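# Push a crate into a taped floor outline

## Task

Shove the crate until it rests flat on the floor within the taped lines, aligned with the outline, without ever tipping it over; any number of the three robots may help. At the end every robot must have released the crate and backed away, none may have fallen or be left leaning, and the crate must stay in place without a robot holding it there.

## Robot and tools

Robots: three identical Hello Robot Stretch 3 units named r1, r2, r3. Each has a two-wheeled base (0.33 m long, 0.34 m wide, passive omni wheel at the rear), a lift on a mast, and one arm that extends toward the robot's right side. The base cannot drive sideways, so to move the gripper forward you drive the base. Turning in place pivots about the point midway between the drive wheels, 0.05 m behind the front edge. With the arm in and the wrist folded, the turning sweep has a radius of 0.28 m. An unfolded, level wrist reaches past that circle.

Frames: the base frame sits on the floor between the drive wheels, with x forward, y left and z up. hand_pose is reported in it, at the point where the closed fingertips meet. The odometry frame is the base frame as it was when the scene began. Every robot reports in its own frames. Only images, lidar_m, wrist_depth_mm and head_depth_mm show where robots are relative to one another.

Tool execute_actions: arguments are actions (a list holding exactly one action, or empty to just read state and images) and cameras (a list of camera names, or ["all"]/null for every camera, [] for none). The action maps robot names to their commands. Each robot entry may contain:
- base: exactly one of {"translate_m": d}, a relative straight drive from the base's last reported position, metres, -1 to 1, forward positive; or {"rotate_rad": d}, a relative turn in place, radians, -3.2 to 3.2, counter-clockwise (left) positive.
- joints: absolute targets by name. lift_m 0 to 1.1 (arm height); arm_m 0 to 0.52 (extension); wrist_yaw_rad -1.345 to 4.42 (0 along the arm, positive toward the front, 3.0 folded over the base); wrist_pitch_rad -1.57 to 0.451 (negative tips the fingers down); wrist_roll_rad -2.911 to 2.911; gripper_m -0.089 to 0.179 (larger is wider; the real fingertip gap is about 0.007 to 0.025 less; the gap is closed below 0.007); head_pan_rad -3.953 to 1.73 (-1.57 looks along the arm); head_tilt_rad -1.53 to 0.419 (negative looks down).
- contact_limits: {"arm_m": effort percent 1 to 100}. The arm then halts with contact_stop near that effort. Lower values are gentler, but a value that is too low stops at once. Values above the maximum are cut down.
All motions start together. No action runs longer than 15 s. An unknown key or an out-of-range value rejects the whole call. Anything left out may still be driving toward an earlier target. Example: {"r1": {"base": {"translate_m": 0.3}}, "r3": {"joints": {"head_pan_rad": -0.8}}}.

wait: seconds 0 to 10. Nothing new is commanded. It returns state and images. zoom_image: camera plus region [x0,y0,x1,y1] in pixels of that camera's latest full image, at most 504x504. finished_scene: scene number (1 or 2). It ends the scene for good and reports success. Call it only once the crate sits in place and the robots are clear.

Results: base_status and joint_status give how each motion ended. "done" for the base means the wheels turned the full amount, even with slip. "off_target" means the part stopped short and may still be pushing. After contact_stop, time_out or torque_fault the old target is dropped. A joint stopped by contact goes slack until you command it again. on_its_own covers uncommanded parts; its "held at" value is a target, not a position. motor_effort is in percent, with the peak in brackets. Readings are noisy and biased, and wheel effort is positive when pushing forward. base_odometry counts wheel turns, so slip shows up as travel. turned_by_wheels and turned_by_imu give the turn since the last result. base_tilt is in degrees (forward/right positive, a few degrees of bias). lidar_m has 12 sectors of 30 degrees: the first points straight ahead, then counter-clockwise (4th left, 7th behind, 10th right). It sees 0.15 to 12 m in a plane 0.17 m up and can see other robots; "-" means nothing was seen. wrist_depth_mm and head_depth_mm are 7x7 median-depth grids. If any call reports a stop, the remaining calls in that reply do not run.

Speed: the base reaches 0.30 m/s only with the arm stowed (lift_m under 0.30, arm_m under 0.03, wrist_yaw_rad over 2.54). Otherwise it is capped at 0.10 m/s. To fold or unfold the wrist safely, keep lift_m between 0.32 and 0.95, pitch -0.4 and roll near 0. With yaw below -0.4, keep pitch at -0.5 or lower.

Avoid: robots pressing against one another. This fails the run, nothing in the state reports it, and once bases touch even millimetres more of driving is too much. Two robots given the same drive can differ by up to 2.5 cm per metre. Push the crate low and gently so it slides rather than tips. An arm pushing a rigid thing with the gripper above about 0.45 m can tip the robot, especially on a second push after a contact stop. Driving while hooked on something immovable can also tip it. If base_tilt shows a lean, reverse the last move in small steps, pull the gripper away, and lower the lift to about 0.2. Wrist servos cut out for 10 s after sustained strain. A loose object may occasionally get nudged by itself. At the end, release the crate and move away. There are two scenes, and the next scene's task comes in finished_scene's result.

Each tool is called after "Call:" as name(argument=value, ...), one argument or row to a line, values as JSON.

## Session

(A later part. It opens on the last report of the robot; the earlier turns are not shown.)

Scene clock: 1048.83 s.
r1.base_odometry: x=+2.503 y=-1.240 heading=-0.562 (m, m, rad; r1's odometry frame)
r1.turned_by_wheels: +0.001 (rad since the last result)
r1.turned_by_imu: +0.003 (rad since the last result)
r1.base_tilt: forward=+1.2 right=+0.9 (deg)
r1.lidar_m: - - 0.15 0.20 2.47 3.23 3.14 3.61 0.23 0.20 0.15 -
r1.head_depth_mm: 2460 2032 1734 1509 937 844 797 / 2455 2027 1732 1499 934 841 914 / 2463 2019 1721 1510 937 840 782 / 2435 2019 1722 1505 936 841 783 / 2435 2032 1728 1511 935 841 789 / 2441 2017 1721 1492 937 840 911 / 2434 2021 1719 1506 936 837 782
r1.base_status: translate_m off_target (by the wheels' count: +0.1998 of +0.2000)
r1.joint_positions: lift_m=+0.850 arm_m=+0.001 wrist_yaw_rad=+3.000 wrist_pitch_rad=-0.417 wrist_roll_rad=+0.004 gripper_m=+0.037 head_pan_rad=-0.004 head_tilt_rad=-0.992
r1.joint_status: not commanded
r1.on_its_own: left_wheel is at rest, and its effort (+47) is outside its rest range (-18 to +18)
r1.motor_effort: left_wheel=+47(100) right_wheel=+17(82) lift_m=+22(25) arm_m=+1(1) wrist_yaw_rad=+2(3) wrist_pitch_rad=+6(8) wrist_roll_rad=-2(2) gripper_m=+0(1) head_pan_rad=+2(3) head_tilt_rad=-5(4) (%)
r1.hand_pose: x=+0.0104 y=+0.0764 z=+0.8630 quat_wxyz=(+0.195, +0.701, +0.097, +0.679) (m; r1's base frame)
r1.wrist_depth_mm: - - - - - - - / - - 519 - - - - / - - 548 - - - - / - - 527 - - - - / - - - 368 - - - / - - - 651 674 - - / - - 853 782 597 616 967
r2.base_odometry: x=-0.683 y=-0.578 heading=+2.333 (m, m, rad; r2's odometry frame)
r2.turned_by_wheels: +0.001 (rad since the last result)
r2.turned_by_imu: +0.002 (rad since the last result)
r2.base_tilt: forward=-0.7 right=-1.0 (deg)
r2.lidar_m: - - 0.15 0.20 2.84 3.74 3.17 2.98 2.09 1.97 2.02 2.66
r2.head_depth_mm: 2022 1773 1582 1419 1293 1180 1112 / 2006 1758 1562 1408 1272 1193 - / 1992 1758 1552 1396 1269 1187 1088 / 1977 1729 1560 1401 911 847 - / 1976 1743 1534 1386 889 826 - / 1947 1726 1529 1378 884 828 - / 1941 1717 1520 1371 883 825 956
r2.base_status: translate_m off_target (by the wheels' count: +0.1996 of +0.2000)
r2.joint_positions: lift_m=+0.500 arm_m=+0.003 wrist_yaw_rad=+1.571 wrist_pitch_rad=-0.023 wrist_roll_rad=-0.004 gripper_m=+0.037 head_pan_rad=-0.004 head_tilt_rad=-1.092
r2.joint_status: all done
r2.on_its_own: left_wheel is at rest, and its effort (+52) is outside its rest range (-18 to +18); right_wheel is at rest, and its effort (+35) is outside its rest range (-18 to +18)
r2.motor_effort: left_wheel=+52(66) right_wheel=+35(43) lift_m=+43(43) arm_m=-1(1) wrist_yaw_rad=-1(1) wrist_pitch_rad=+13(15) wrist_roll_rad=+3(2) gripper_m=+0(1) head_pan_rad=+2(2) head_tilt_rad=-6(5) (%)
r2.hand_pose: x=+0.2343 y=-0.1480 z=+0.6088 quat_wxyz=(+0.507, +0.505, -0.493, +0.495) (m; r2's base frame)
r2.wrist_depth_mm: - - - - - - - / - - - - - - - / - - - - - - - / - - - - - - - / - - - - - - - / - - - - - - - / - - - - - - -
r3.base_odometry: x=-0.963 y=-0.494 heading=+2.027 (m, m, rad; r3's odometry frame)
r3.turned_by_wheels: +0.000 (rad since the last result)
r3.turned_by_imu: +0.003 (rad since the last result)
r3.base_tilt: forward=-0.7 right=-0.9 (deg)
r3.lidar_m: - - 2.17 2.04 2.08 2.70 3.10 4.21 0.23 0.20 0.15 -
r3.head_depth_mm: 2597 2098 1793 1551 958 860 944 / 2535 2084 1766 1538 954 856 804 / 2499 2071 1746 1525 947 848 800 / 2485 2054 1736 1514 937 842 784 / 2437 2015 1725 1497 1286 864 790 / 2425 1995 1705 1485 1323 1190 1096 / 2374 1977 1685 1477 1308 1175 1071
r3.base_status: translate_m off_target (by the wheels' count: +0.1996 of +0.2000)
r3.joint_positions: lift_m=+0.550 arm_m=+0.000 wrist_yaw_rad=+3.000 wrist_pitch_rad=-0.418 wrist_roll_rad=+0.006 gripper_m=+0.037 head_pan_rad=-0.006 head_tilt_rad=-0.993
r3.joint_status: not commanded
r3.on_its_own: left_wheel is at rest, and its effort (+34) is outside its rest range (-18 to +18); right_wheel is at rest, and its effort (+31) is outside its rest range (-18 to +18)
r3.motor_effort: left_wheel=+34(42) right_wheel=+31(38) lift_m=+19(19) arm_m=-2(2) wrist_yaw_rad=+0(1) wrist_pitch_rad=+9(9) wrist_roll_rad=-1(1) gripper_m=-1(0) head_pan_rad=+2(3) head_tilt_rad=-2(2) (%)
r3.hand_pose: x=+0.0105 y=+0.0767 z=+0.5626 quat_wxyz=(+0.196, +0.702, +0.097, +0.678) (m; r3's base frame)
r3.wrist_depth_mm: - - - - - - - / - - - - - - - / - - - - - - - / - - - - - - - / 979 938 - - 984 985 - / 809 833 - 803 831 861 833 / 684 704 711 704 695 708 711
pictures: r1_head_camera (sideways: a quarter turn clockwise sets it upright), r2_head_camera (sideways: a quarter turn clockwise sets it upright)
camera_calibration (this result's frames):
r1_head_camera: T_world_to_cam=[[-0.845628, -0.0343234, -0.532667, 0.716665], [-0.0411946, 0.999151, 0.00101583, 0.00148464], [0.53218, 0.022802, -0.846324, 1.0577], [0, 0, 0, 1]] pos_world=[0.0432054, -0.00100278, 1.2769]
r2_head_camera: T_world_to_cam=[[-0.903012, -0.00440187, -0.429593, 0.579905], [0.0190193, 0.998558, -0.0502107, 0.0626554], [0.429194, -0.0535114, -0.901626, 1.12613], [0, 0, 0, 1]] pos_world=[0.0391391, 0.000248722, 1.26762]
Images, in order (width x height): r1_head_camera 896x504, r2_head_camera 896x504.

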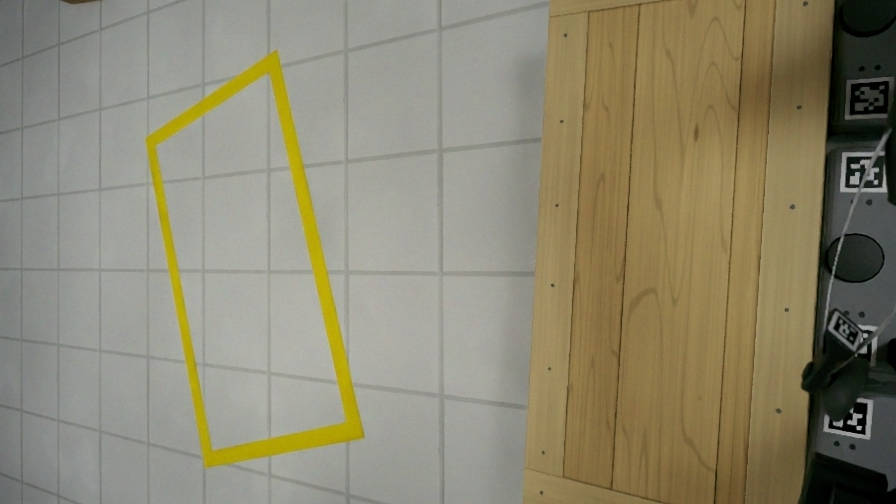

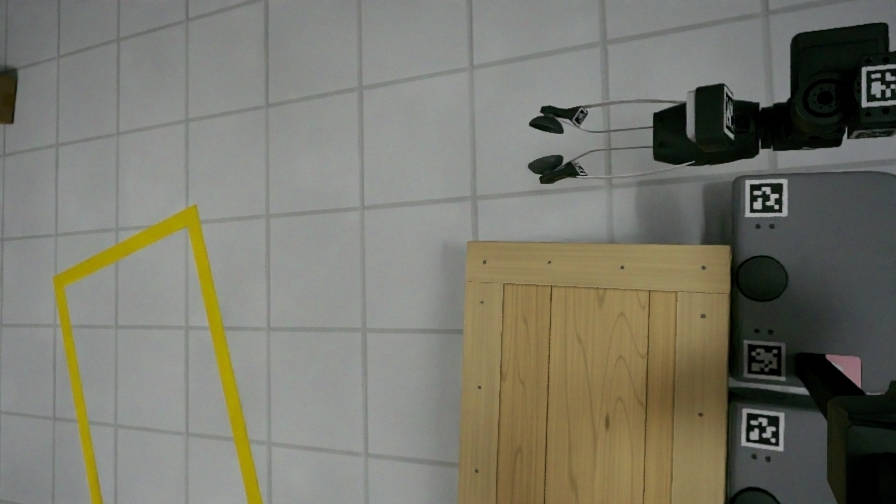

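Call:
execute_actions(
  actions=[
    {"r2":{"base":{"translate_m":-0.012}},"r1":{"base":{"translate_m":-0.64}},"r3":{"base":{"translate_m":-0.012}}},
  ],
  cameras=[],
)

Call:
execute_actions(
  actions=[
    {"r1":{"base":{"rotate_rad":3.14}}},
  ],
  cameras=[],
)

Call:
execute_actions(
  actions=[
    {"r1":{"base":{"translate_m":-0.25},"joints":{"head_pan_rad":-3.14}}},
  ],
  cameras=["r2_head_camera","r1_head_camera","r1_nav_camera","r3_nav_camera"],
)

Scene clock: 1134.57 s.
r1.base_odometry: x=+1.962 y=-0.899 heading=-0.562 (m, m, rad; r1's odometry frame)
r1.turned_by_wheels: +0.000 (rad since the last result)
r1.turned_by_imu: -0.004 (rad since the last result)
r1.base_tilt: forward=+1.2 right=+0.9 (deg)
r1.lidar_m: 0.69 0.70 2.51 2.37 2.42 3.16 2.50 3.67 2.54 2.40 2.45 0.59
r1.head_depth_mm: 2463 2032 692 884 1174 1198 1091 / 2437 2034 1213 1120 1186 1201 1084 / 2457 2017 1214 1227 1330 1198 1117 / 2434 2020 1212 1244 1333 1198 1115 / 2458 2017 1211 1256 1314 1200 1116 / 2432 2024 807 1248 1199 1196 1100 / 2435 2011 713 1290 1199 1194 1082
r1.base_status: done
r1.joint_positions: lift_m=+0.850 arm_m=+0.001 wrist_yaw_rad=+3.000 wrist_pitch_rad=-0.417 wrist_roll_rad=+0.004 gripper_m=+0.037 head_pan_rad=-0.004 head_tilt_rad=-0.992
r1.joint_status: not commanded
r1.motor_effort: left_wheel=+1(42) right_wheel=+0(16) lift_m=+22(22) arm_m=+1(1) wrist_yaw_rad=+0(0) wrist_pitch_rad=+7(7) wrist_roll_rad=-2(2) gripper_m=+0(0) head_pan_rad=+2(3) head_tilt_rad=-4(4) (%)
r1.hand_pose: x=+0.0104 y=+0.0764 z=+0.8630 quat_wxyz=(+0.195, +0.701, +0.097, +0.679) (m; r1's base frame)
r1.wrist_depth_mm: - - - - - - - / - - - - - 568 - / - - - - - - 527 / - - - - - - 724 / - - - - - - 792 / - - - - - 924 729 / 987 - 990 976 958 816 745
r2.base_odometry: x=-0.675 y=-0.587 heading=+2.333 (m, m, rad; r2's odometry frame)
r2.turned_by_wheels: +0.000 (rad since the last result)
r2.turned_by_imu: -0.003 (rad since the last result)
r2.base_tilt: forward=-0.7 right=-1.1 (deg)
r2.lidar_m: - - 0.15 0.25 2.84 0.69 3.14 2.99 2.09 1.97 2.02 2.66
r2.head_depth_mm: 2021 1788 1580 1421 1290 1183 1104 / 2014 1770 1572 1409 1272 1189 - / 1993 1754 1552 1403 1277 1184 1082 / 1979 1758 1551 1400 917 912 - / 1981 1731 1543 1391 887 834 - / 1945 1719 1538 1387 886 837 - / 1946 1706 1528 1369 884 838 1089
r2.base_status: done
r2.joint_positions: lift_m=+0.500 arm_m=+0.003 wrist_yaw_rad=+1.571 wrist_pitch_rad=-0.023 wrist_roll_rad=-0.004 gripper_m=+0.037 head_pan_rad=-0.004 head_tilt_rad=-1.092
r2.joint_status: not commanded
r2.motor_effort: left_wheel=+1(46) right_wheel=+0(35) lift_m=+43(43) arm_m=-1(1) wrist_yaw_rad=-1(0) wrist_pitch_rad=+13(14) wrist_roll_rad=+3(3) gripper_m=+0(0) head_pan_rad=+2(2) head_tilt_rad=-6(6) (%)
r2.hand_pose: x=+0.2343 y=-0.1480 z=+0.6088 quat_wxyz=(+0.507, +0.505, -0.493, +0.495) (m; r2's base frame)
r2.wrist_depth_mm: - - - - - - - / - - - - - - - / - - - - - - - / - - - - - - - / - - - - - - - / - - - - - - - / - - - - - - -
r3.base_odometry: x=-0.957 y=-0.505 heading=+2.027 (m, m, rad; r3's odometry frame)
r3.turned_by_wheels: +0.000 (rad since the last result)
r3.turned_by_imu: -0.002 (rad since the last result)
r3.base_tilt: forward=-0.6 right=-0.8 (deg)
r3.lidar_m: - 3.15 2.16 2.04 2.08 2.69 3.10 0.69 2.89 0.25 0.15 -
r3.head_depth_mm: 2604 2114 1787 1549 959 857 1077 / 2568 2093 1771 1534 950 850 803 / 2506 2064 1754 1523 946 845 1072 / 2477 2041 1737 1519 941 842 794 / 2440 2025 1727 1497 1288 864 1092 / 2412 2000 1720 1486 1321 1183 1093 / 2381 1963 1699 1468 1308 1179 1065
r3.base_status: done
r3.joint_positions: lift_m=+0.550 arm_m=+0.000 wrist_yaw_rad=+3.000 wrist_pitch_rad=-0.418 wrist_roll_rad=+0.006 gripper_m=+0.037 head_pan_rad=-0.006 head_tilt_rad=-0.993
r3.joint_status: not commanded
r3.motor_effort: left_wheel=+0(32) right_wheel=+1(29) lift_m=+19(19) arm_m=-3(2) wrist_yaw_rad=+1(0) wrist_pitch_rad=+9(9) wrist_roll_rad=-1(1) gripper_m=+0(0) head_pan_rad=+3(2) head_tilt_rad=-2(2) (%)
r3.hand_pose: x=+0.0105 y=+0.0767 z=+0.5626 quat_wxyz=(+0.196, +0.702, +0.097, +0.678) (m; r3's base frame)
r3.wrist_depth_mm: - - - - - - - / - - - - - - - / - - - - - - - / - - - - - - - / 975 947 - - - 978 - / 826 818 - 814 854 804 843 / 699 691 695 705 701 706 704
pictures: none
No camera images: the call's "cameras" was empty. Leave "cameras" out to get every camera's image.

Scene clock: 1140.53 s.
r1.base_odometry: x=+1.962 y=-0.899 heading=+2.578 (m, m, rad; r1's odometry frame)
r1.turned_by_wheels: +3.140 (rad since the last result)
r1.turned_by_imu: +3.167 (rad since the last result)
r1.base_tilt: forward=+1.2 right=+0.9 (deg)
r1.lidar_m: 2.50 3.72 2.55 2.40 2.44 0.59 0.69 0.70 2.53 2.37 2.42 3.13
r1.head_depth_mm: 2464 2021 1737 1508 1337 1199 1090 / 2377 2016 1716 1500 1337 1202 1089 / 2304 2021 1718 1506 1336 1197 1117 / 2457 2021 1721 1506 1332 1199 1116 / 2448 2020 1721 1498 1333 1194 1118 / 2431 2015 1729 1499 1327 1196 1105 / 2429 2012 1716 1506 1332 1191 1084
r1.base_status: done
r1.joint_positions: lift_m=+0.850 arm_m=+0.001 wrist_yaw_rad=+3.000 wrist_pitch_rad=-0.417 wrist_roll_rad=+0.004 gripper_m=+0.037 head_pan_rad=-0.004 head_tilt_rad=-0.992
r1.joint_status: not commanded
r1.motor_effort: left_wheel=-2(7) right_wheel=+2(7) lift_m=+22(22) arm_m=+1(1) wrist_yaw_rad=-1(0) wrist_pitch_rad=+7(7) wrist_roll_rad=-2(2) gripper_m=+0(0) head_pan_rad=+2(3) head_tilt_rad=-4(5) (%)
r1.hand_pose: x=+0.0104 y=+0.0764 z=+0.8630 quat_wxyz=(+0.195, +0.701, +0.097, +0.679) (m; r1's base frame)
r1.wrist_depth_mm: - - - - - - - / - - - - - - - / - - - - - - - / - - - - - - - / - - - - - - - / - - - - - - - / 974 850 965 981 984 959 984
r2.base_odometry: x=-0.675 y=-0.587 heading=+2.333 (m, m, rad; r2's odometry frame)
r2.turned_by_wheels: +0.000 (rad since the last result)
r2.turned_by_imu: -0.002 (rad since the last result)
r2.base_tilt: forward=-0.7 right=-1.1 (deg)
r2.lidar_m: - - 0.15 0.25 2.85 0.59 3.16 2.98 2.08 1.98 2.03 2.66
r2.head_depth_mm: 2027 1768 1574 1416 1299 1188 1103 / 2020 1760 1566 1410 1274 1193 - / 1996 1746 1555 1404 1276 1187 1083 / 2001 1735 1550 1401 914 915 - / 1958 1734 1550 1391 887 836 - / 1964 1718 1533 1388 888 842 - / 1953 1704 1530 1368 879 836 1089
r2.base_status: not commanded
r2.joint_positions: lift_m=+0.500 arm_m=+0.003 wrist_yaw_rad=+1.571 wrist_pitch_rad=-0.023 wrist_roll_rad=-0.004 gripper_m=+0.037 head_pan_rad=-0.004 head_tilt_rad=-1.092
r2.joint_status: not commanded
r2.motor_effort: left_wheel=+1(1) right_wheel=+0(1) lift_m=+43(43) arm_m=-1(1) wrist_yaw_rad=-1(1) wrist_pitch_rad=+13(13) wrist_roll_rad=+2(2) gripper_m=+0(0) head_pan_rad=+2(2) head_tilt_rad=-6(6) (%)
r2.hand_pose: x=+0.2343 y=-0.1480 z=+0.6088 quat_wxyz=(+0.507, +0.505, -0.493, +0.495) (m; r2's base frame)
r2.wrist_depth_mm: - - - - - - - / - - - - - - - / - - - - - - - / - - - - - - - / - - - - - - - / - - - - - - - / - - - - - - -
r3.base_odometry: x=-0.957 y=-0.505 heading=+2.027 (m, m, rad; r3's odometry frame)
r3.turned_by_wheels: +0.000 (rad since the last result)
r3.turned_by_imu: -0.001 (rad since the last result)
r3.base_tilt: forward=-0.6 right=-0.8 (deg)
r3.lidar_m: - 3.16 2.17 2.04 2.08 2.69 3.10 0.70 2.89 0.25 0.15 -
r3.head_depth_mm: 2589 2117 1792 1551 957 858 1080 / 2571 2086 1766 1542 953 854 803 / 2504 2060 1753 1526 947 844 1073 / 2467 2034 1740 1514 940 841 796 / 2445 2021 1720 1506 1278 866 1093 / 2409 1999 1694 1488 1317 1182 1088 / 2372 1979 1689 1473 1307 1175 1068
r3.base_status: not commanded
r3.joint_positions: lift_m=+0.550 arm_m=+0.000 wrist_yaw_rad=+3.000 wrist_pitch_rad=-0.418 wrist_roll_rad=+0.006 gripper_m=+0.037 head_pan_rad=-0.006 head_tilt_rad=-0.993
r3.joint_status: not commanded
r3.motor_effort: left_wheel=+0(0) right_wheel=+1(1) lift_m=+19(19) arm_m=-2(2) wrist_yaw_rad=+0(1) wrist_pitch_rad=+9(9) wrist_roll_rad=-1(1) gripper_m=-1(1) head_pan_rad=+2(3) head_tilt_rad=-2(2) (%)
r3.hand_pose: x=+0.0105 y=+0.0767 z=+0.5626 quat_wxyz=(+0.196, +0.702, +0.097, +0.678) (m; r3's base frame)
r3.wrist_depth_mm: - - - - - - - / - - - - - - - / - - - - - - - / - - - - - - - / 951 948 - - 988 - - / 807 816 - 839 859 812 825 / 685 689 719 696 687 707 713
pictures: none
No camera images: the call's "cameras" was empty. Leave "cameras" out to get every camera's image.

Scene clock: 1144.43 s.
r1.base_odometry: x=+2.173 y=-1.033 heading=+2.578 (m, m, rad; r1's odometry frame)
r1.turned_by_wheels: +0.000 (rad since the last result)
r1.turned_by_imu: -0.002 (rad since the last result)
r1.base_tilt: forward=+1.1 right=+0.9 (deg)
r1.lidar_m: 2.75 3.70 2.53 2.37 0.50 0.37 0.44 0.45 0.50 2.39 2.43 3.15
r1.head_depth_mm: 2471 2028 1811 - - - 1069 / 2451 2014 1835 - - 1060 - / 2443 2029 1812 - - - - / 2467 2024 1723 1056 - - - / 2443 2010 1718 1057 - - - / 2437 2018 1718 1018 - 1078 - / 2449 2028 1718 626 - 1059 -
r1.base_status: done
r1.joint_positions: lift_m=+0.850 arm_m=+0.001 wrist_yaw_rad=+3.000 wrist_pitch_rad=-0.417 wrist_roll_rad=+0.004 gripper_m=+0.037 head_pan_rad=-3.133 head_tilt_rad=-0.992
r1.joint_status: all done
r1.motor_effort: left_wheel=-2(8) right_wheel=+3(2) lift_m=+22(23) arm_m=+1(1) wrist_yaw_rad=+0(1) wrist_pitch_rad=+6(6) wrist_roll_rad=-2(2) gripper_m=-1(0) head_pan_rad=-4(42) head_tilt_rad=-4(4) (%)
r1.hand_pose: x=+0.0104 y=+0.0764 z=+0.8630 quat_wxyz=(+0.195, +0.701, +0.097, +0.679) (m; r1's base frame)
r1.wrist_depth_mm: - - - - - - - / - - - - - - - / - - - - - - - / 393 421 - - - - - / 295 342 - - - - - / 315 - - - - - - / 401 884 862 989 966 988 966
r2.base_odometry: x=-0.675 y=-0.587 heading=+2.333 (m, m, rad; r2's odometry frame)
r2.turned_by_wheels: +0.000 (rad since the last result)
r2.turned_by_imu: -0.001 (rad since the last result)
r2.base_tilt: forward=-0.6 right=-1.0 (deg)
r2.lidar_m: - - 0.15 0.25 0.50 0.36 3.16 2.98 2.08 1.97 2.03 2.66
r2.head_depth_mm: 2036 1785 1571 1422 1288 1180 1102 / 1990 1759 1563 1409 1272 1193 - / 1998 1741 1557 1398 1280 1183 1087 / 1998 1733 1552 1397 914 914 - / 1974 1723 1531 1391 886 834 - / 1943 1708 1529 1386 883 840 - / 1940 1715 1527 1385 876 839 1087
r2.base_status: not commanded
r2.joint_positions: lift_m=+0.500 arm_m=+0.003 wrist_yaw_rad=+1.571 wrist_pitch_rad=-0.023 wrist_roll_rad=-0.004 gripper_m=+0.037 head_pan_rad=-0.004 head_tilt_rad=-1.092
r2.joint_status: not commanded
r2.motor_effort: left_wheel=+1(0) right_wheel=+0(1) lift_m=+43(43) arm_m=-1(1) wrist_yaw_rad=-1(1) wrist_pitch_rad=+13(14) wrist_roll_rad=+2(2) gripper_m=+0(0) head_pan_rad=+2(2) head_tilt_rad=-5(6) (%)
r2.hand_pose: x=+0.2343 y=-0.1480 z=+0.6088 quat_wxyz=(+0.507, +0.505, -0.493, +0.495) (m; r2's base frame)
r2.wrist_depth_mm: - - - - - - - / - - - - - - - / - - - - - - - / - - - - - - - / - - - - - - - / - - - - - - - / - - - - - - -
r3.base_odometry: x=-0.957 y=-0.505 heading=+2.027 (m, m, rad; r3's odometry frame)
r3.turned_by_wheels: +0.000 (rad since the last result)
r3.turned_by_imu: -0.001 (rad since the last result)
r3.base_tilt: forward=-0.6 right=-0.7 (deg)
r3.lidar_m: - 3.14 2.17 2.04 2.08 2.70 3.10 0.50 0.50 0.25 0.15 -
r3.head_depth_mm: 2604 2101 1778 1550 963 859 1074 / 2566 2091 1758 1540 952 851 804 / 2518 2062 1753 1525 947 850 1074 / 2480 2041 1742 1511 939 845 796 / 2430 2024 1719 1492 1289 864 1094 / 2423 2016 1708 1495 1318 1182 1092 / 2374 1973 1687 1475 1312 1179 1066
r3.base_status: not commanded
r3.joint_positions: lift_m=+0.550 arm_m=+0.000 wrist_yaw_rad=+3.000 wrist_pitch_rad=-0.418 wrist_roll_rad=+0.006 gripper_m=+0.037 head_pan_rad=-0.006 head_tilt_rad=-0.993
r3.joint_status: not commanded
r3.motor_effort: left_wheel=+1(0) right_wheel=+1(1) lift_m=+20(19) arm_m=-2(2) wrist_yaw_rad=+0(1) wrist_pitch_rad=+9(9) wrist_roll_rad=-1(1) gripper_m=+0(1) head_pan_rad=+2(4) head_tilt_rad=-2(2) (%)
r3.hand_pose: x=+0.0105 y=+0.0767 z=+0.5626 quat_wxyz=(+0.196, +0.702, +0.097, +0.678) (m; r3's base frame)
r3.wrist_depth_mm: - - - - - - - / - - - - - - - / - - - - - - - / - - - - - - - / 959 995 - - - - - / 821 812 - 834 829 819 842 / 703 695 703 688 695 696 705
pictures: r1_head_camera (sideways: a quarter turn clockwise sets it upright), r1_nav_camera (sideways: a quarter turn counterclockwise sets it upright), r2_head_camera (sideways: a quarter turn clockwise sets it upright), r3_nav_camera (sideways: a quarter turn counterclockwise sets it upright)
camera_calibration (this result's frames):
r1_head_camera: T_world_to_cam=[[0.845121, 0.0451161, -0.532668, 0.706352], [0.0539466, -0.998543, 0.00101582, 0.000904291], [-0.531846, -0.0295941, -0.846324, 1.06419], [0, 0, 0, 1]] pos_world=[-0.0310151, 0.000529006, 1.2769]
r1_nav_camera: T_world_to_cam=[[-0.830079, -0.0422975, 0.556039, -0.68133], [-0.0119661, 0.998241, 0.058072, -0.0206131], [-0.557517, 0.0415507, -0.829125, 1.03964], [0, 0, 0, 1]] pos_world=[0.0138096, -0.0514393, 1.24203]
r2_head_camera: T_world_to_cam=[[-0.903012, -0.00440181, -0.429593, 0.579905], [0.0190194, 0.998558, -0.0502107, 0.0626554], [0.429194, -0.0535115, -0.901626, 1.12613], [0, 0, 0, 1]] pos_world=[0.0391391, 0.000248719, 1.26762]
r3_nav_camera: T_world_to_cam=[[0.830929, -0.012329, 0.556242, -0.681601], [0.0230789, -0.99813, -0.0565991, 0.11799], [0.5559, 0.0598673, -0.829091, 1.03166], [0, 0, 0, 1]] pos_world=[-0.00986194, 0.0476029, 1.24115]
Images, in order (width x height): r1_head_camera 896x504, r1_nav_camera 672x504, r2_head_camera 896x504, r3_nav_camera 672x504.

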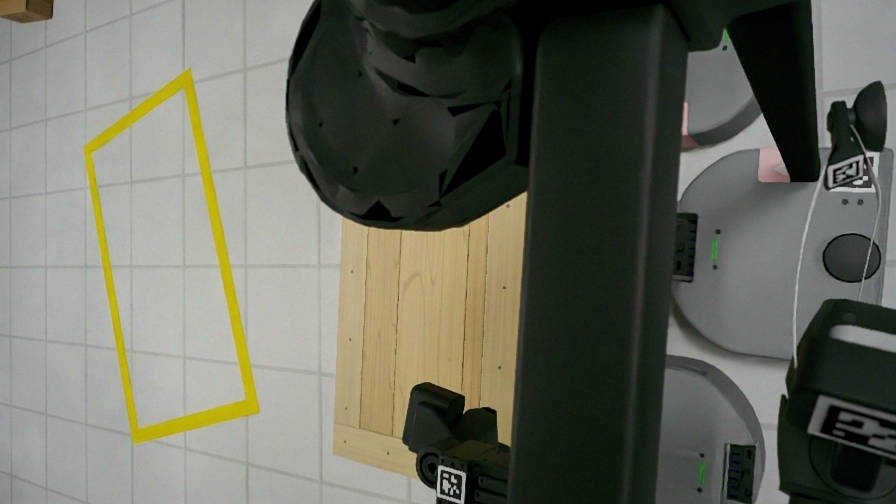

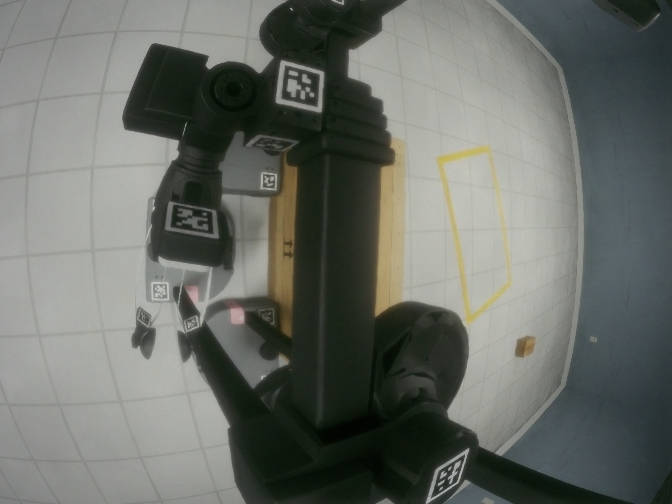

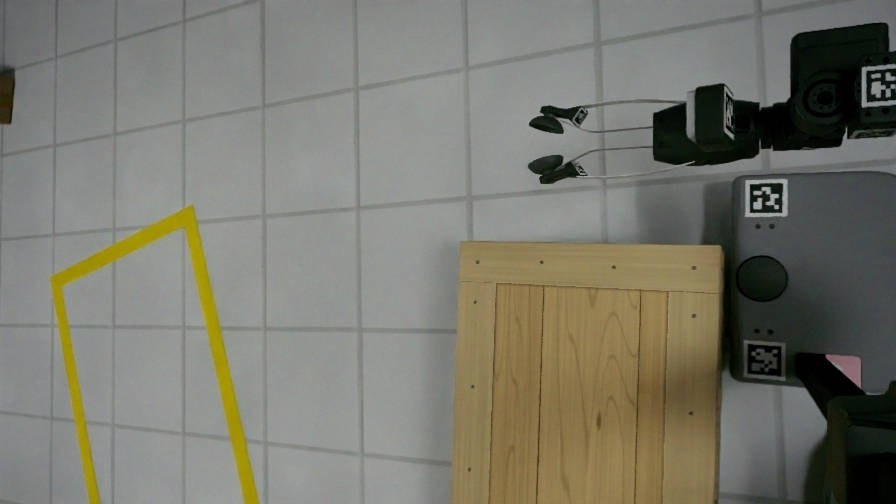

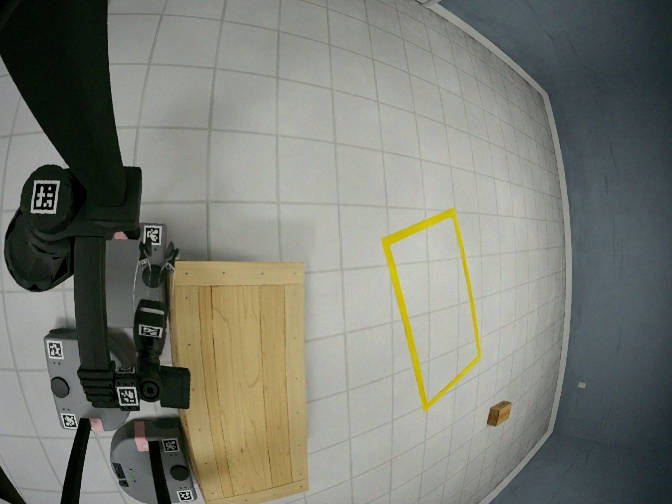

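Call:
execute_actions(
  actions=[
    {"r1":{"base":{"rotate_rad":-0.022}}},
  ],
  cameras=[],
)

Call:
execute_actions(
  actions=[
    {"r1":{"base":{"translate_m":-0.14}}},
  ],
  cameras=["r2_head_camera","r3_head_camera","r3_nav_camera"],
)

Scene clock: 1164.57 s.
r1.base_odometry: x=+2.173 y=-1.033 heading=+2.556 (m, m, rad; r1's odometry frame)
r1.turned_by_wheels: -0.022 (rad since the last result)
r1.turned_by_imu: -0.023 (rad since the last result)
r1.base_tilt: forward=+1.2 right=+0.9 (deg)
r1.lidar_m: 2.75 3.81 2.55 2.37 0.52 0.37 0.44 0.45 0.50 2.39 2.43 3.08
r1.head_depth_mm: 2459 2045 1812 - - - 1074 / 2465 2016 1822 - - 1057 - / 2423 2024 1800 - - - - / 2451 2028 1720 1055 - - - / 2447 2022 1722 1054 - - - / 2438 2024 1728 1017 - 1077 - / 2444 2013 1725 655 - 1045 -
r1.base_status: done
r1.joint_positions: lift_m=+0.850 arm_m=+0.001 wrist_yaw_rad=+3.000 wrist_pitch_rad=-0.417 wrist_roll_rad=+0.004 gripper_m=+0.037 head_pan_rad=-3.133 head_tilt_rad=-0.992
r1.joint_status: not commanded
r1.motor_effort: left_wheel=+0(4) right_wheel=-1(2) lift_m=+23(22) arm_m=+1(1) wrist_yaw_rad=-1(0) wrist_pitch_rad=+6(6) wrist_roll_rad=-2(2) gripper_m=+0(1) head_pan_rad=-3(3) head_tilt_rad=-5(4) (%)
r1.hand_pose: x=+0.0104 y=+0.0764 z=+0.8630 quat_wxyz=(+0.195, +0.701, +0.097, +0.679) (m; r1's base frame)
r1.wrist_depth_mm: - - - - - - - / - - - - - - - / - - - - - - - / 394 435 - - - - - / 291 339 - - - - - / 311 - - - - - - / 395 953 851 985 970 985 990
r2.base_odometry: x=-0.675 y=-0.587 heading=+2.333 (m, m, rad; r2's odometry frame)
r2.turned_by_wheels: +0.000 (rad since the last result)
r2.turned_by_imu: -0.001 (rad since the last result)
r2.base_tilt: forward=-0.6 right=-1.2 (deg)
r2.lidar_m: - - 0.15 0.25 0.50 0.37 3.16 2.97 2.08 1.98 2.03 2.66
r2.head_depth_mm: 2025 1762 1579 1413 1290 1187 1105 / 2011 1765 1566 1413 1272 1190 - / 1986 1754 1553 1404 1279 1181 1088 / 1962 1745 1548 1394 913 912 - / 1959 1726 1543 1391 888 836 - / 1954 1722 1533 1379 884 840 - / 1932 1695 1524 1375 884 838 1083
r2.base_status: not commanded
r2.joint_positions: lift_m=+0.500 arm_m=+0.003 wrist_yaw_rad=+1.571 wrist_pitch_rad=-0.023 wrist_roll_rad=-0.004 gripper_m=+0.037 head_pan_rad=-0.004 head_tilt_rad=-1.092
r2.joint_status: not commanded
r2.motor_effort: left_wheel=+1(0) right_wheel=-1(1) lift_m=+43(43) arm_m=-1(1) wrist_yaw_rad=-1(0) wrist_pitch_rad=+13(13) wrist_roll_rad=+3(3) gripper_m=-1(0) head_pan_rad=+2(1) head_tilt_rad=-6(6) (%)
r2.hand_pose: x=+0.2343 y=-0.1480 z=+0.6088 quat_wxyz=(+0.507, +0.505, -0.493, +0.495) (m; r2's base frame)
r2.wrist_depth_mm: - - - - - - - / - - - - - - - / - - - - - - - / - - - - - - - / - - - - - - - / - - - - - - - / - - - - - - -
r3.base_odometry: x=-0.957 y=-0.505 heading=+2.027 (m, m, rad; r3's odometry frame)
r3.turned_by_wheels: +0.000 (rad since the last result)
r3.turned_by_imu: +0.000 (rad since the last result)
r3.base_tilt: forward=-0.6 right=-0.9 (deg)
r3.lidar_m: - 3.14 2.17 2.03 2.07 2.68 3.10 0.50 0.50 0.25 0.15 -
r3.head_depth_mm: 2560 2111 1791 1554 956 857 1079 / 2524 2080 1764 1534 951 854 805 / 2509 2069 1746 1525 946 849 1071 / 2453 2042 1741 1510 940 843 793 / 2438 2010 1728 1500 1286 864 1095 / 2411 1992 1710 1484 1324 1188 1089 / 2378 1975 1687 1476 1308 1181 1069
r3.base_status: not commanded
r3.joint_positions: lift_m=+0.550 arm_m=+0.000 wrist_yaw_rad=+3.000 wrist_pitch_rad=-0.418 wrist_roll_rad=+0.006 gripper_m=+0.037 head_pan_rad=-0.006 head_tilt_rad=-0.993
r3.joint_status: not commanded
r3.motor_effort: left_wheel=+0(0) right_wheel=+0(1) lift_m=+19(19) arm_m=-2(2) wrist_yaw_rad=+1(0) wrist_pitch_rad=+9(9) wrist_roll_rad=-1(1) gripper_m=+0(0) head_pan_rad=+3(3) head_tilt_rad=-2(2) (%)
r3.hand_pose: x=+0.0105 y=+0.0767 z=+0.5626 quat_wxyz=(+0.196, +0.702, +0.097, +0.678) (m; r3's base frame)
r3.wrist_depth_mm: - - - - - - - / - - - - - - - / - - - - - - - / - - - - - - - / 973 - - - 992 - - / 822 804 - 827 864 806 843 / 694 689 702 726 684 685 718
pictures: none
No camera images: the call's "cameras" was empty. Leave "cameras" out to get every camera's image.

Scene clock: 1167.20 s.
r1.base_odometry: x=+2.289 y=-1.110 heading=+2.556 (m, m, rad; r1's odometry frame)
r1.turned_by_wheels: +0.000 (rad since the last result)
r1.turned_by_imu: -0.001 (rad since the last result)
r1.base_tilt: forward=+1.2 right=+0.9 (deg)
r1.lidar_m: 2.89 3.76 2.53 2.36 0.26 0.32 0.30 0.31 0.41 0.53 2.44 3.11
r1.head_depth_mm: 2427 2040 1812 - - - 971 / 2452 2018 1830 - - 1007 - / 2461 2029 1806 - - - - / 2455 2030 1719 1054 - - - / 2456 2026 1723 1055 - - - / 2447 2009 1725 1060 - 1046 - / 2433 2012 1722 1053 - 1036 -
r1.base_status: done
r1.joint_positions: lift_m=+0.850 arm_m=+0.001 wrist_yaw_rad=+3.000 wrist_pitch_rad=-0.417 wrist_roll_rad=+0.004 gripper_m=+0.037 head_pan_rad=-3.133 head_tilt_rad=-0.992
r1.joint_status: not commanded
r1.motor_effort: left_wheel=+0(5) right_wheel=+0(5) lift_m=+23(23) arm_m=+1(1) wrist_yaw_rad=+0(1) wrist_pitch_rad=+6(6) wrist_roll_rad=-2(2) gripper_m=+0(0) head_pan_rad=-3(4) head_tilt_rad=-4(4) (%)
r1.hand_pose: x=+0.0104 y=+0.0764 z=+0.8630 quat_wxyz=(+0.195, +0.701, +0.097, +0.679) (m; r1's base frame)
r1.wrist_depth_mm: - - - - - - - / 238 - - - - - - / 239 - - - - - - / 267 315 439 - - - - / - 298 - - - - - / - 323 - - - - - / 616 605 810 964 980 959 969
r2.base_odometry: x=-0.675 y=-0.587 heading=+2.333 (m, m, rad; r2's odometry frame)
r2.turned_by_wheels: +0.000 (rad since the last result)
r2.turned_by_imu: -0.001 (rad since the last result)
r2.base_tilt: forward=-0.6 right=-1.2 (deg)
r2.lidar_m: - - 0.15 0.25 0.26 3.75 3.14 2.99 2.09 1.98 2.02 2.66
r2.head_depth_mm: 2042 1771 1573 1416 1295 1180 1103 / 2013 1759 1563 1408 1273 1194 - / 2007 1730 1568 1395 1271 1188 1087 / 1979 1744 1552 1402 918 914 - / 1979 1729 1532 1389 891 838 - / 1948 1715 1530 1374 886 840 - / 1942 1710 1524 1378 882 839 950
r2.base_status: not commanded
r2.joint_positions: lift_m=+0.500 arm_m=+0.003 wrist_yaw_rad=+1.571 wrist_pitch_rad=-0.023 wrist_roll_rad=-0.004 gripper_m=+0.037 head_pan_rad=-0.004 head_tilt_rad=-1.092
r2.joint_status: not commanded
r2.motor_effort: left_wheel=+0(1) right_wheel=+0(1) lift_m=+43(43) arm_m=-1(1) wrist_yaw_rad=+0(0) wrist_pitch_rad=+13(13) wrist_roll_rad=+3(2) gripper_m=+0(0) head_pan_rad=+2(2) head_tilt_rad=-6(6) (%)
r2.hand_pose: x=+0.2343 y=-0.1480 z=+0.6088 quat_wxyz=(+0.507, +0.505, -0.493, +0.495) (m; r2's base frame)
r2.wrist_depth_mm: - - - - - - - / - - - - - - - / - - - - - - - / - - - - - - - / - - - - - - - / - - - - - - - / - - - - - - -
r3.base_odometry: x=-0.957 y=-0.505 heading=+2.027 (m, m, rad; r3's odometry frame)
r3.turned_by_wheels: +0.000 (rad since the last result)
r3.turned_by_imu: +0.000 (rad since the last result)
r3.base_tilt: forward=-0.7 right=-1.0 (deg)
r3.lidar_m: - 3.15 2.16 2.03 2.08 2.70 3.11 4.21 0.42 0.25 0.15 -
r3.head_depth_mm: 2574 2113 1788 1558 957 857 942 / 2527 2094 1764 1542 953 855 802 / 2489 2075 1760 1525 944 847 1059 / 2474 2049 1738 1506 940 841 793 / 2441 2010 1725 1504 1289 861 1097 / 2407 2005 1711 1481 1313 1185 1092 / 2390 1979 1686 1467 1313 1173 1068
r3.base_status: not commanded
r3.joint_positions: lift_m=+0.550 arm_m=+0.000 wrist_yaw_rad=+3.000 wrist_pitch_rad=-0.418 wrist_roll_rad=+0.006 gripper_m=+0.037 head_pan_rad=-0.006 head_tilt_rad=-0.993
r3.joint_status: not commanded
r3.motor_effort: left_wheel=-1(0) right_wheel=+1(1) lift_m=+19(19) arm_m=-2(2) wrist_yaw_rad=+0(0) wrist_pitch_rad=+9(9) wrist_roll_rad=-1(1) gripper_m=+0(0) head_pan_rad=+2(2) head_tilt_rad=-2(2) (%)
r3.hand_pose: x=+0.0105 y=+0.0767 z=+0.5626 quat_wxyz=(+0.196, +0.702, +0.097, +0.678) (m; r3's base frame)
r3.wrist_depth_mm: - - - - - - - / - - - - - - - / - - - - - - - / - - - - - - - / 954 980 - - 961 997 - / 832 806 - 827 829 838 822 / 695 685 694 696 679 719 705
pictures: r2_head_camera (sideways: a quarter turn clockwise sets it upright), r3_head_camera (sideways: a quarter turn clockwise sets it upright), r3_nav_camera (sideways: a quarter turn counterclockwise sets it upright)
camera_calibration (this result's frames):
r2_head_camera: T_world_to_cam=[[-0.903012, -0.00440225, -0.429593, 0.579905], [0.0190189, 0.998558, -0.0502107, 0.0626554], [0.429194, -0.0535113, -0.901626, 1.12613], [0, 0, 0, 1]] pos_world=[0.0391391, 0.000248735, 1.26762]
r3_head_camera: T_world_to_cam=[[-0.83912, -0.0364273, -0.542725, 0.724389], [-0.00300233, 0.99805, -0.0623465, 0.077161], [0.543938, -0.0506868, -0.837593, 1.04593], [0, 0, 0, 1]] pos_world=[0.0391575, 0.00239206, 1.27402]
r3_nav_camera: T_world_to_cam=[[0.830929, -0.012329, 0.556242, -0.681601], [0.0230789, -0.99813, -0.0565991, 0.11799], [0.5559, 0.0598673, -0.829091, 1.03166], [0, 0, 0, 1]] pos_world=[-0.00986194, 0.0476029, 1.24115]
Images, in order (width x height): r2_head_camera 896x504, r3_head_camera 896x504, r3_nav_camera 672x504.

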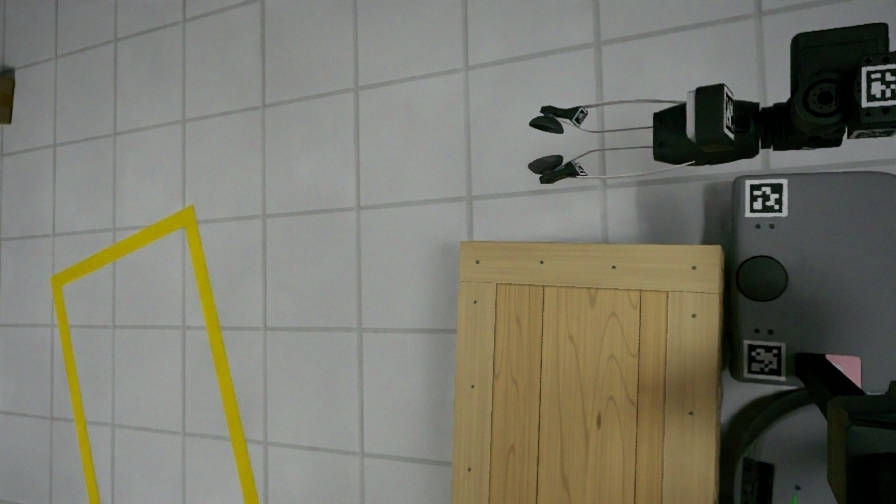

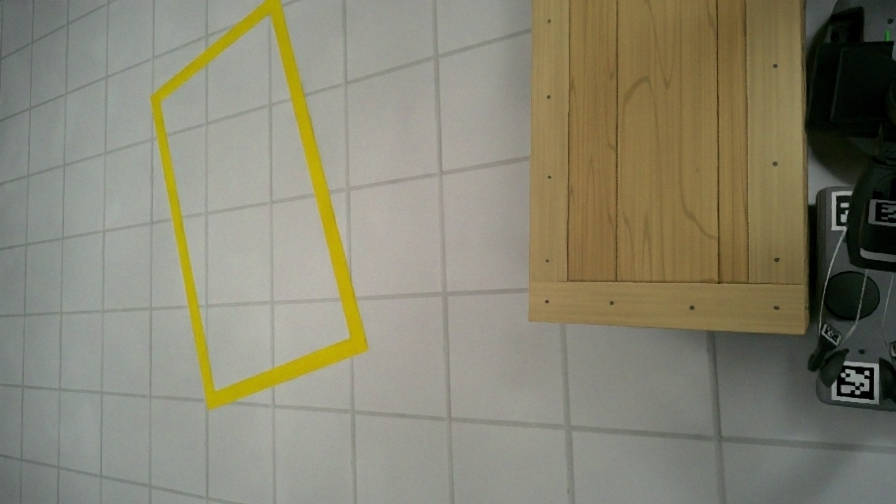

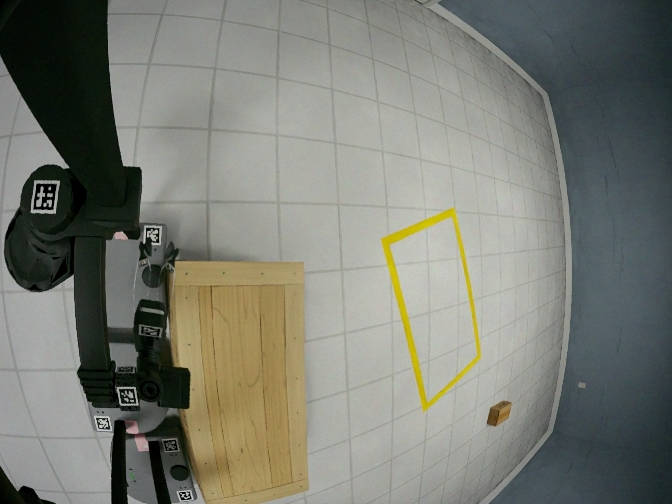

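Looks okay. Short push.

Call:
execute_actions(
  actions=[
    {"r1":{"base":{"translate_m":-0.13}},"r2":{"base":{"translate_m":0.13}},"r3":{"base":{"translate_m":0.13}}},
  ],
  cameras=["r2_head_camera","r3_head_camera","r3_nav_camera"],
)

Scene clock: 1175.63 s.
r1.base_odometry: x=+2.397 y=-1.182 heading=+2.555 (m, m, rad; r1's odometry frame)
r1.turned_by_wheels: +0.000 (rad since the last result)
r1.turned_by_imu: +0.019 (rad since the last result)
r1.base_tilt: forward=+1.2 right=+0.9 (deg)
r1.lidar_m: 2.99 3.66 2.50 2.35 0.25 0.29 0.28 0.28 0.37 0.51 2.47 3.17
r1.head_depth_mm: 2425 2025 1801 - - - 972 / 2442 2020 1835 - - 1011 - / 2447 2031 1800 - - - - / 2459 2024 1732 1056 - - - / 2445 2031 1734 1052 - - - / 2428 2031 1731 1051 - 1047 - / 2452 2021 1715 1053 - 1031 -
r1.base_status: translate_m off_target (by the wheels' count: -0.1296 of -0.1300)
r1.joint_positions: lift_m=+0.850 arm_m=+0.001 wrist_yaw_rad=+3.000 wrist_pitch_rad=-0.416 wrist_roll_rad=+0.004 gripper_m=+0.037 head_pan_rad=-3.134 head_tilt_rad=-0.992
r1.joint_status: not commanded
r1.on_its_own: left_wheel is at rest, and its effort (-70) is outside its rest range (-18 to +18); right_wheel is at rest, and its effort (-47) is outside its rest range (-18 to +18)
r1.motor_effort: left_wheel=-70(100) right_wheel=-47(79) lift_m=+22(22) arm_m=+1(1) wrist_yaw_rad=+0(1) wrist_pitch_rad=+6(7) wrist_roll_rad=-2(2) gripper_m=-1(0) head_pan_rad=-3(3) head_tilt_rad=-4(4) (%)
r1.hand_pose: x=+0.0104 y=+0.0764 z=+0.8630 quat_wxyz=(+0.195, +0.701, +0.097, +0.679) (m; r1's base frame)
r1.wrist_depth_mm: - - - - - - - / 227 - - - - - - / 237 - - - - - - / 269 287 392 - - - - / - 295 - - - - - / - 315 - - - - - / 620 593 810 972 996 981 969
r2.base_odometry: x=-0.765 y=-0.493 heading=+2.333 (m, m, rad; r2's odometry frame)
r2.turned_by_wheels: +0.000 (rad since the last result)
r2.turned_by_imu: +0.044 (rad since the last result)
r2.base_tilt: forward=-0.7 right=-1.2 (deg)
r2.lidar_m: - - 0.15 0.20 0.26 3.29 3.25 2.82 2.05 1.97 2.04 -
r2.head_depth_mm: 2002 1767 1573 1424 1286 1183 1105 / 1990 1758 1577 1412 1275 1192 - / 2003 1747 1560 1407 1281 1180 1084 / 1977 1740 1547 1397 915 848 - / 1977 1730 1546 1388 891 824 - / 1958 1730 1530 1383 882 829 - / 1935 1702 1525 1377 878 831 951
r2.base_status: translate_m off_target (by the wheels' count: +0.1297 of +0.1300)
r2.joint_positions: lift_m=+0.500 arm_m=+0.003 wrist_yaw_rad=+1.570 wrist_pitch_rad=-0.022 wrist_roll_rad=-0.004 gripper_m=+0.037 head_pan_rad=-0.004 head_tilt_rad=-1.092
r2.joint_status: not commanded
r2.on_its_own: left_wheel is at rest, and its effort (+31) is outside its rest range (-18 to +18); right_wheel is at rest, and its effort (+29) is outside its rest range (-18 to +18)
r2.motor_effort: left_wheel=+31(72) right_wheel=+29(47) lift_m=+43(43) arm_m=-1(1) wrist_yaw_rad=+0(1) wrist_pitch_rad=+13(13) wrist_roll_rad=+2(2) gripper_m=+0(0) head_pan_rad=+1(2) head_tilt_rad=-6(7) (%)
r2.hand_pose: x=+0.2343 y=-0.1482 z=+0.6089 quat_wxyz=(+0.507, +0.504, -0.493, +0.495) (m; r2's base frame)
r2.wrist_depth_mm: - - - - - - - / - - - - - - - / - - - - - - - / - - - - - - - / - - - - - - - / - - - - - - - / - - - - - - -
r3.base_odometry: x=-1.015 y=-0.389 heading=+2.028 (m, m, rad; r3's odometry frame)
r3.turned_by_wheels: +0.000 (rad since the last result)
r3.turned_by_imu: +0.044 (rad since the last result)
r3.base_tilt: forward=-0.7 right=-0.7 (deg)
r3.lidar_m: - - 2.15 2.05 2.11 2.82 3.15 3.97 0.40 0.20 0.15 -
r3.head_depth_mm: 2588 2108 1788 1551 962 858 943 / 2551 2098 1765 1537 951 852 804 / 2512 2065 1749 1521 944 847 800 / 2506 2031 1739 1512 941 843 783 / 2431 2025 1715 1506 1262 863 789 / 2416 1990 1697 1493 1320 1188 1093 / 2388 1973 1687 1475 1307 1178 1067
r3.base_status: translate_m off_target (by the wheels' count: +0.1297 of +0.1300)
r3.joint_positions: lift_m=+0.550 arm_m=+0.000 wrist_yaw_rad=+2.999 wrist_pitch_rad=-0.418 wrist_roll_rad=+0.006 gripper_m=+0.037 head_pan_rad=-0.006 head_tilt_rad=-0.993
r3.joint_status: not commanded
r3.on_its_own: left_wheel is at rest, and its effort (+32) is outside its rest range (-18 to +18); right_wheel is at rest, and its effort (+25) is outside its rest range (-18 to +18)
r3.motor_effort: left_wheel=+32(41) right_wheel=+25(40) lift_m=+19(20) arm_m=-3(3) wrist_yaw_rad=+0(2) wrist_pitch_rad=+9(9) wrist_roll_rad=-1(1) gripper_m=+0(0) head_pan_rad=+2(2) head_tilt_rad=-2(2) (%)
r3.hand_pose: x=+0.0106 y=+0.0767 z=+0.5626 quat_wxyz=(+0.196, +0.702, +0.097, +0.678) (m; r3's base frame)
r3.wrist_depth_mm: - - - - - - - / - - - - - - - / - - - - - - - / - - - - - - - / - 939 - - 998 992 - / 795 815 - 837 869 844 826 / 685 691 714 719 698 732 709
pictures: r2_head_camera (sideways: a quarter turn clockwise sets it upright), r3_head_camera (sideways: a quarter turn clockwise sets it upright), r3_nav_camera (sideways: a quarter turn counterclockwise sets it upright)
camera_calibration (this result's frames):
r2_head_camera: T_world_to_cam=[[-0.903028, -0.00440194, -0.42956, 0.579862], [0.0190173, 0.998558, -0.0502113, 0.0626561], [0.429161, -0.0535112, -0.901641, 1.12616], [0, 0, 0, 1]] pos_world=[0.0391379, 0.000248732, 1.26762]
r3_head_camera: T_world_to_cam=[[-0.839091, -0.0364277, -0.54277, 0.724448], [-0.00299916, 0.99805, -0.062347, 0.0771616], [0.543983, -0.0506869, -0.837564, 1.0459], [0, 0, 0, 1]] pos_world=[0.039159, 0.00239206, 1.27402]
r3_nav_camera: T_world_to_cam=[[0.830899, -0.0123286, 0.556287, -0.681659], [0.0230821, -0.99813, -0.0565976, 0.117988], [0.555945, 0.0598672, -0.829061, 1.03162], [0, 0, 0, 1]] pos_world=[-0.00985866, 0.0476029, 1.24115]
Images, in order (width x height): r2_head_camera 896x504, r3_head_camera 896x504, r3_nav_camera 672x504.

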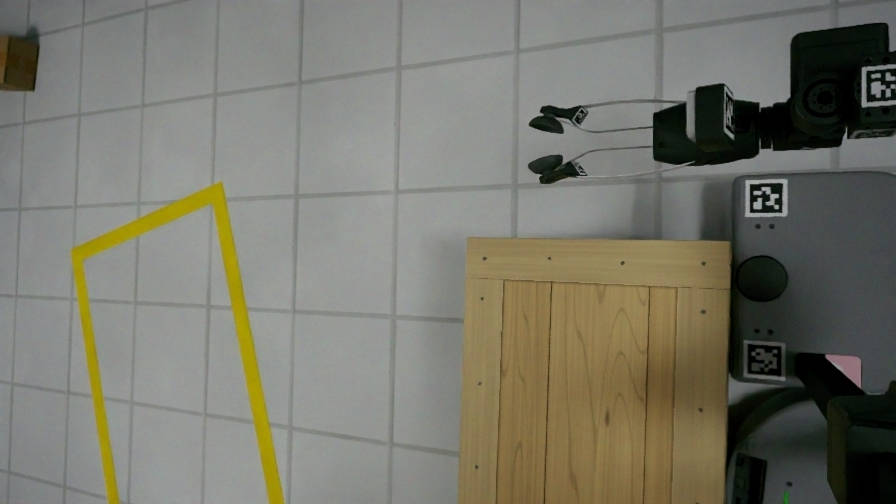

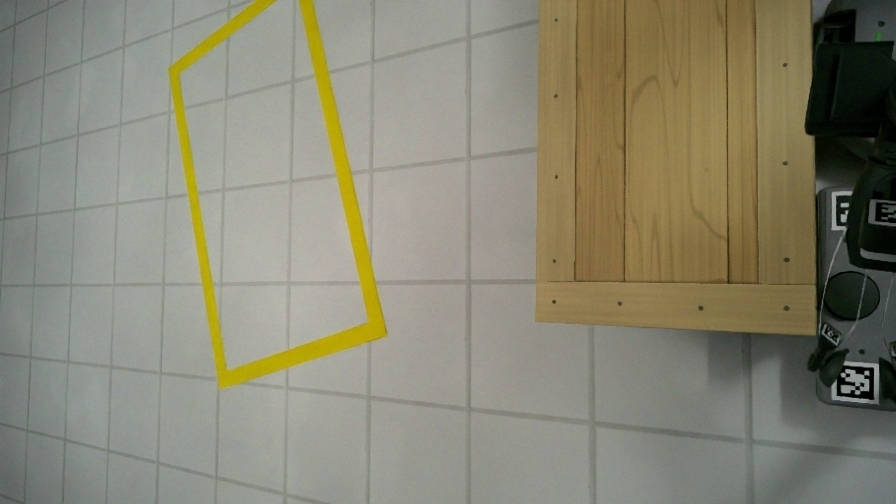

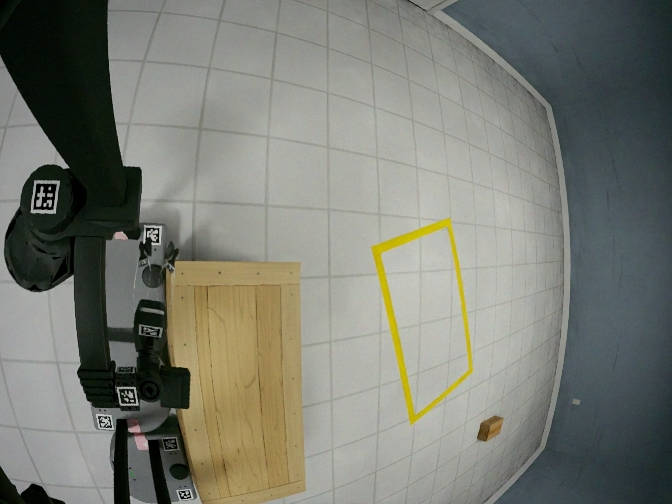

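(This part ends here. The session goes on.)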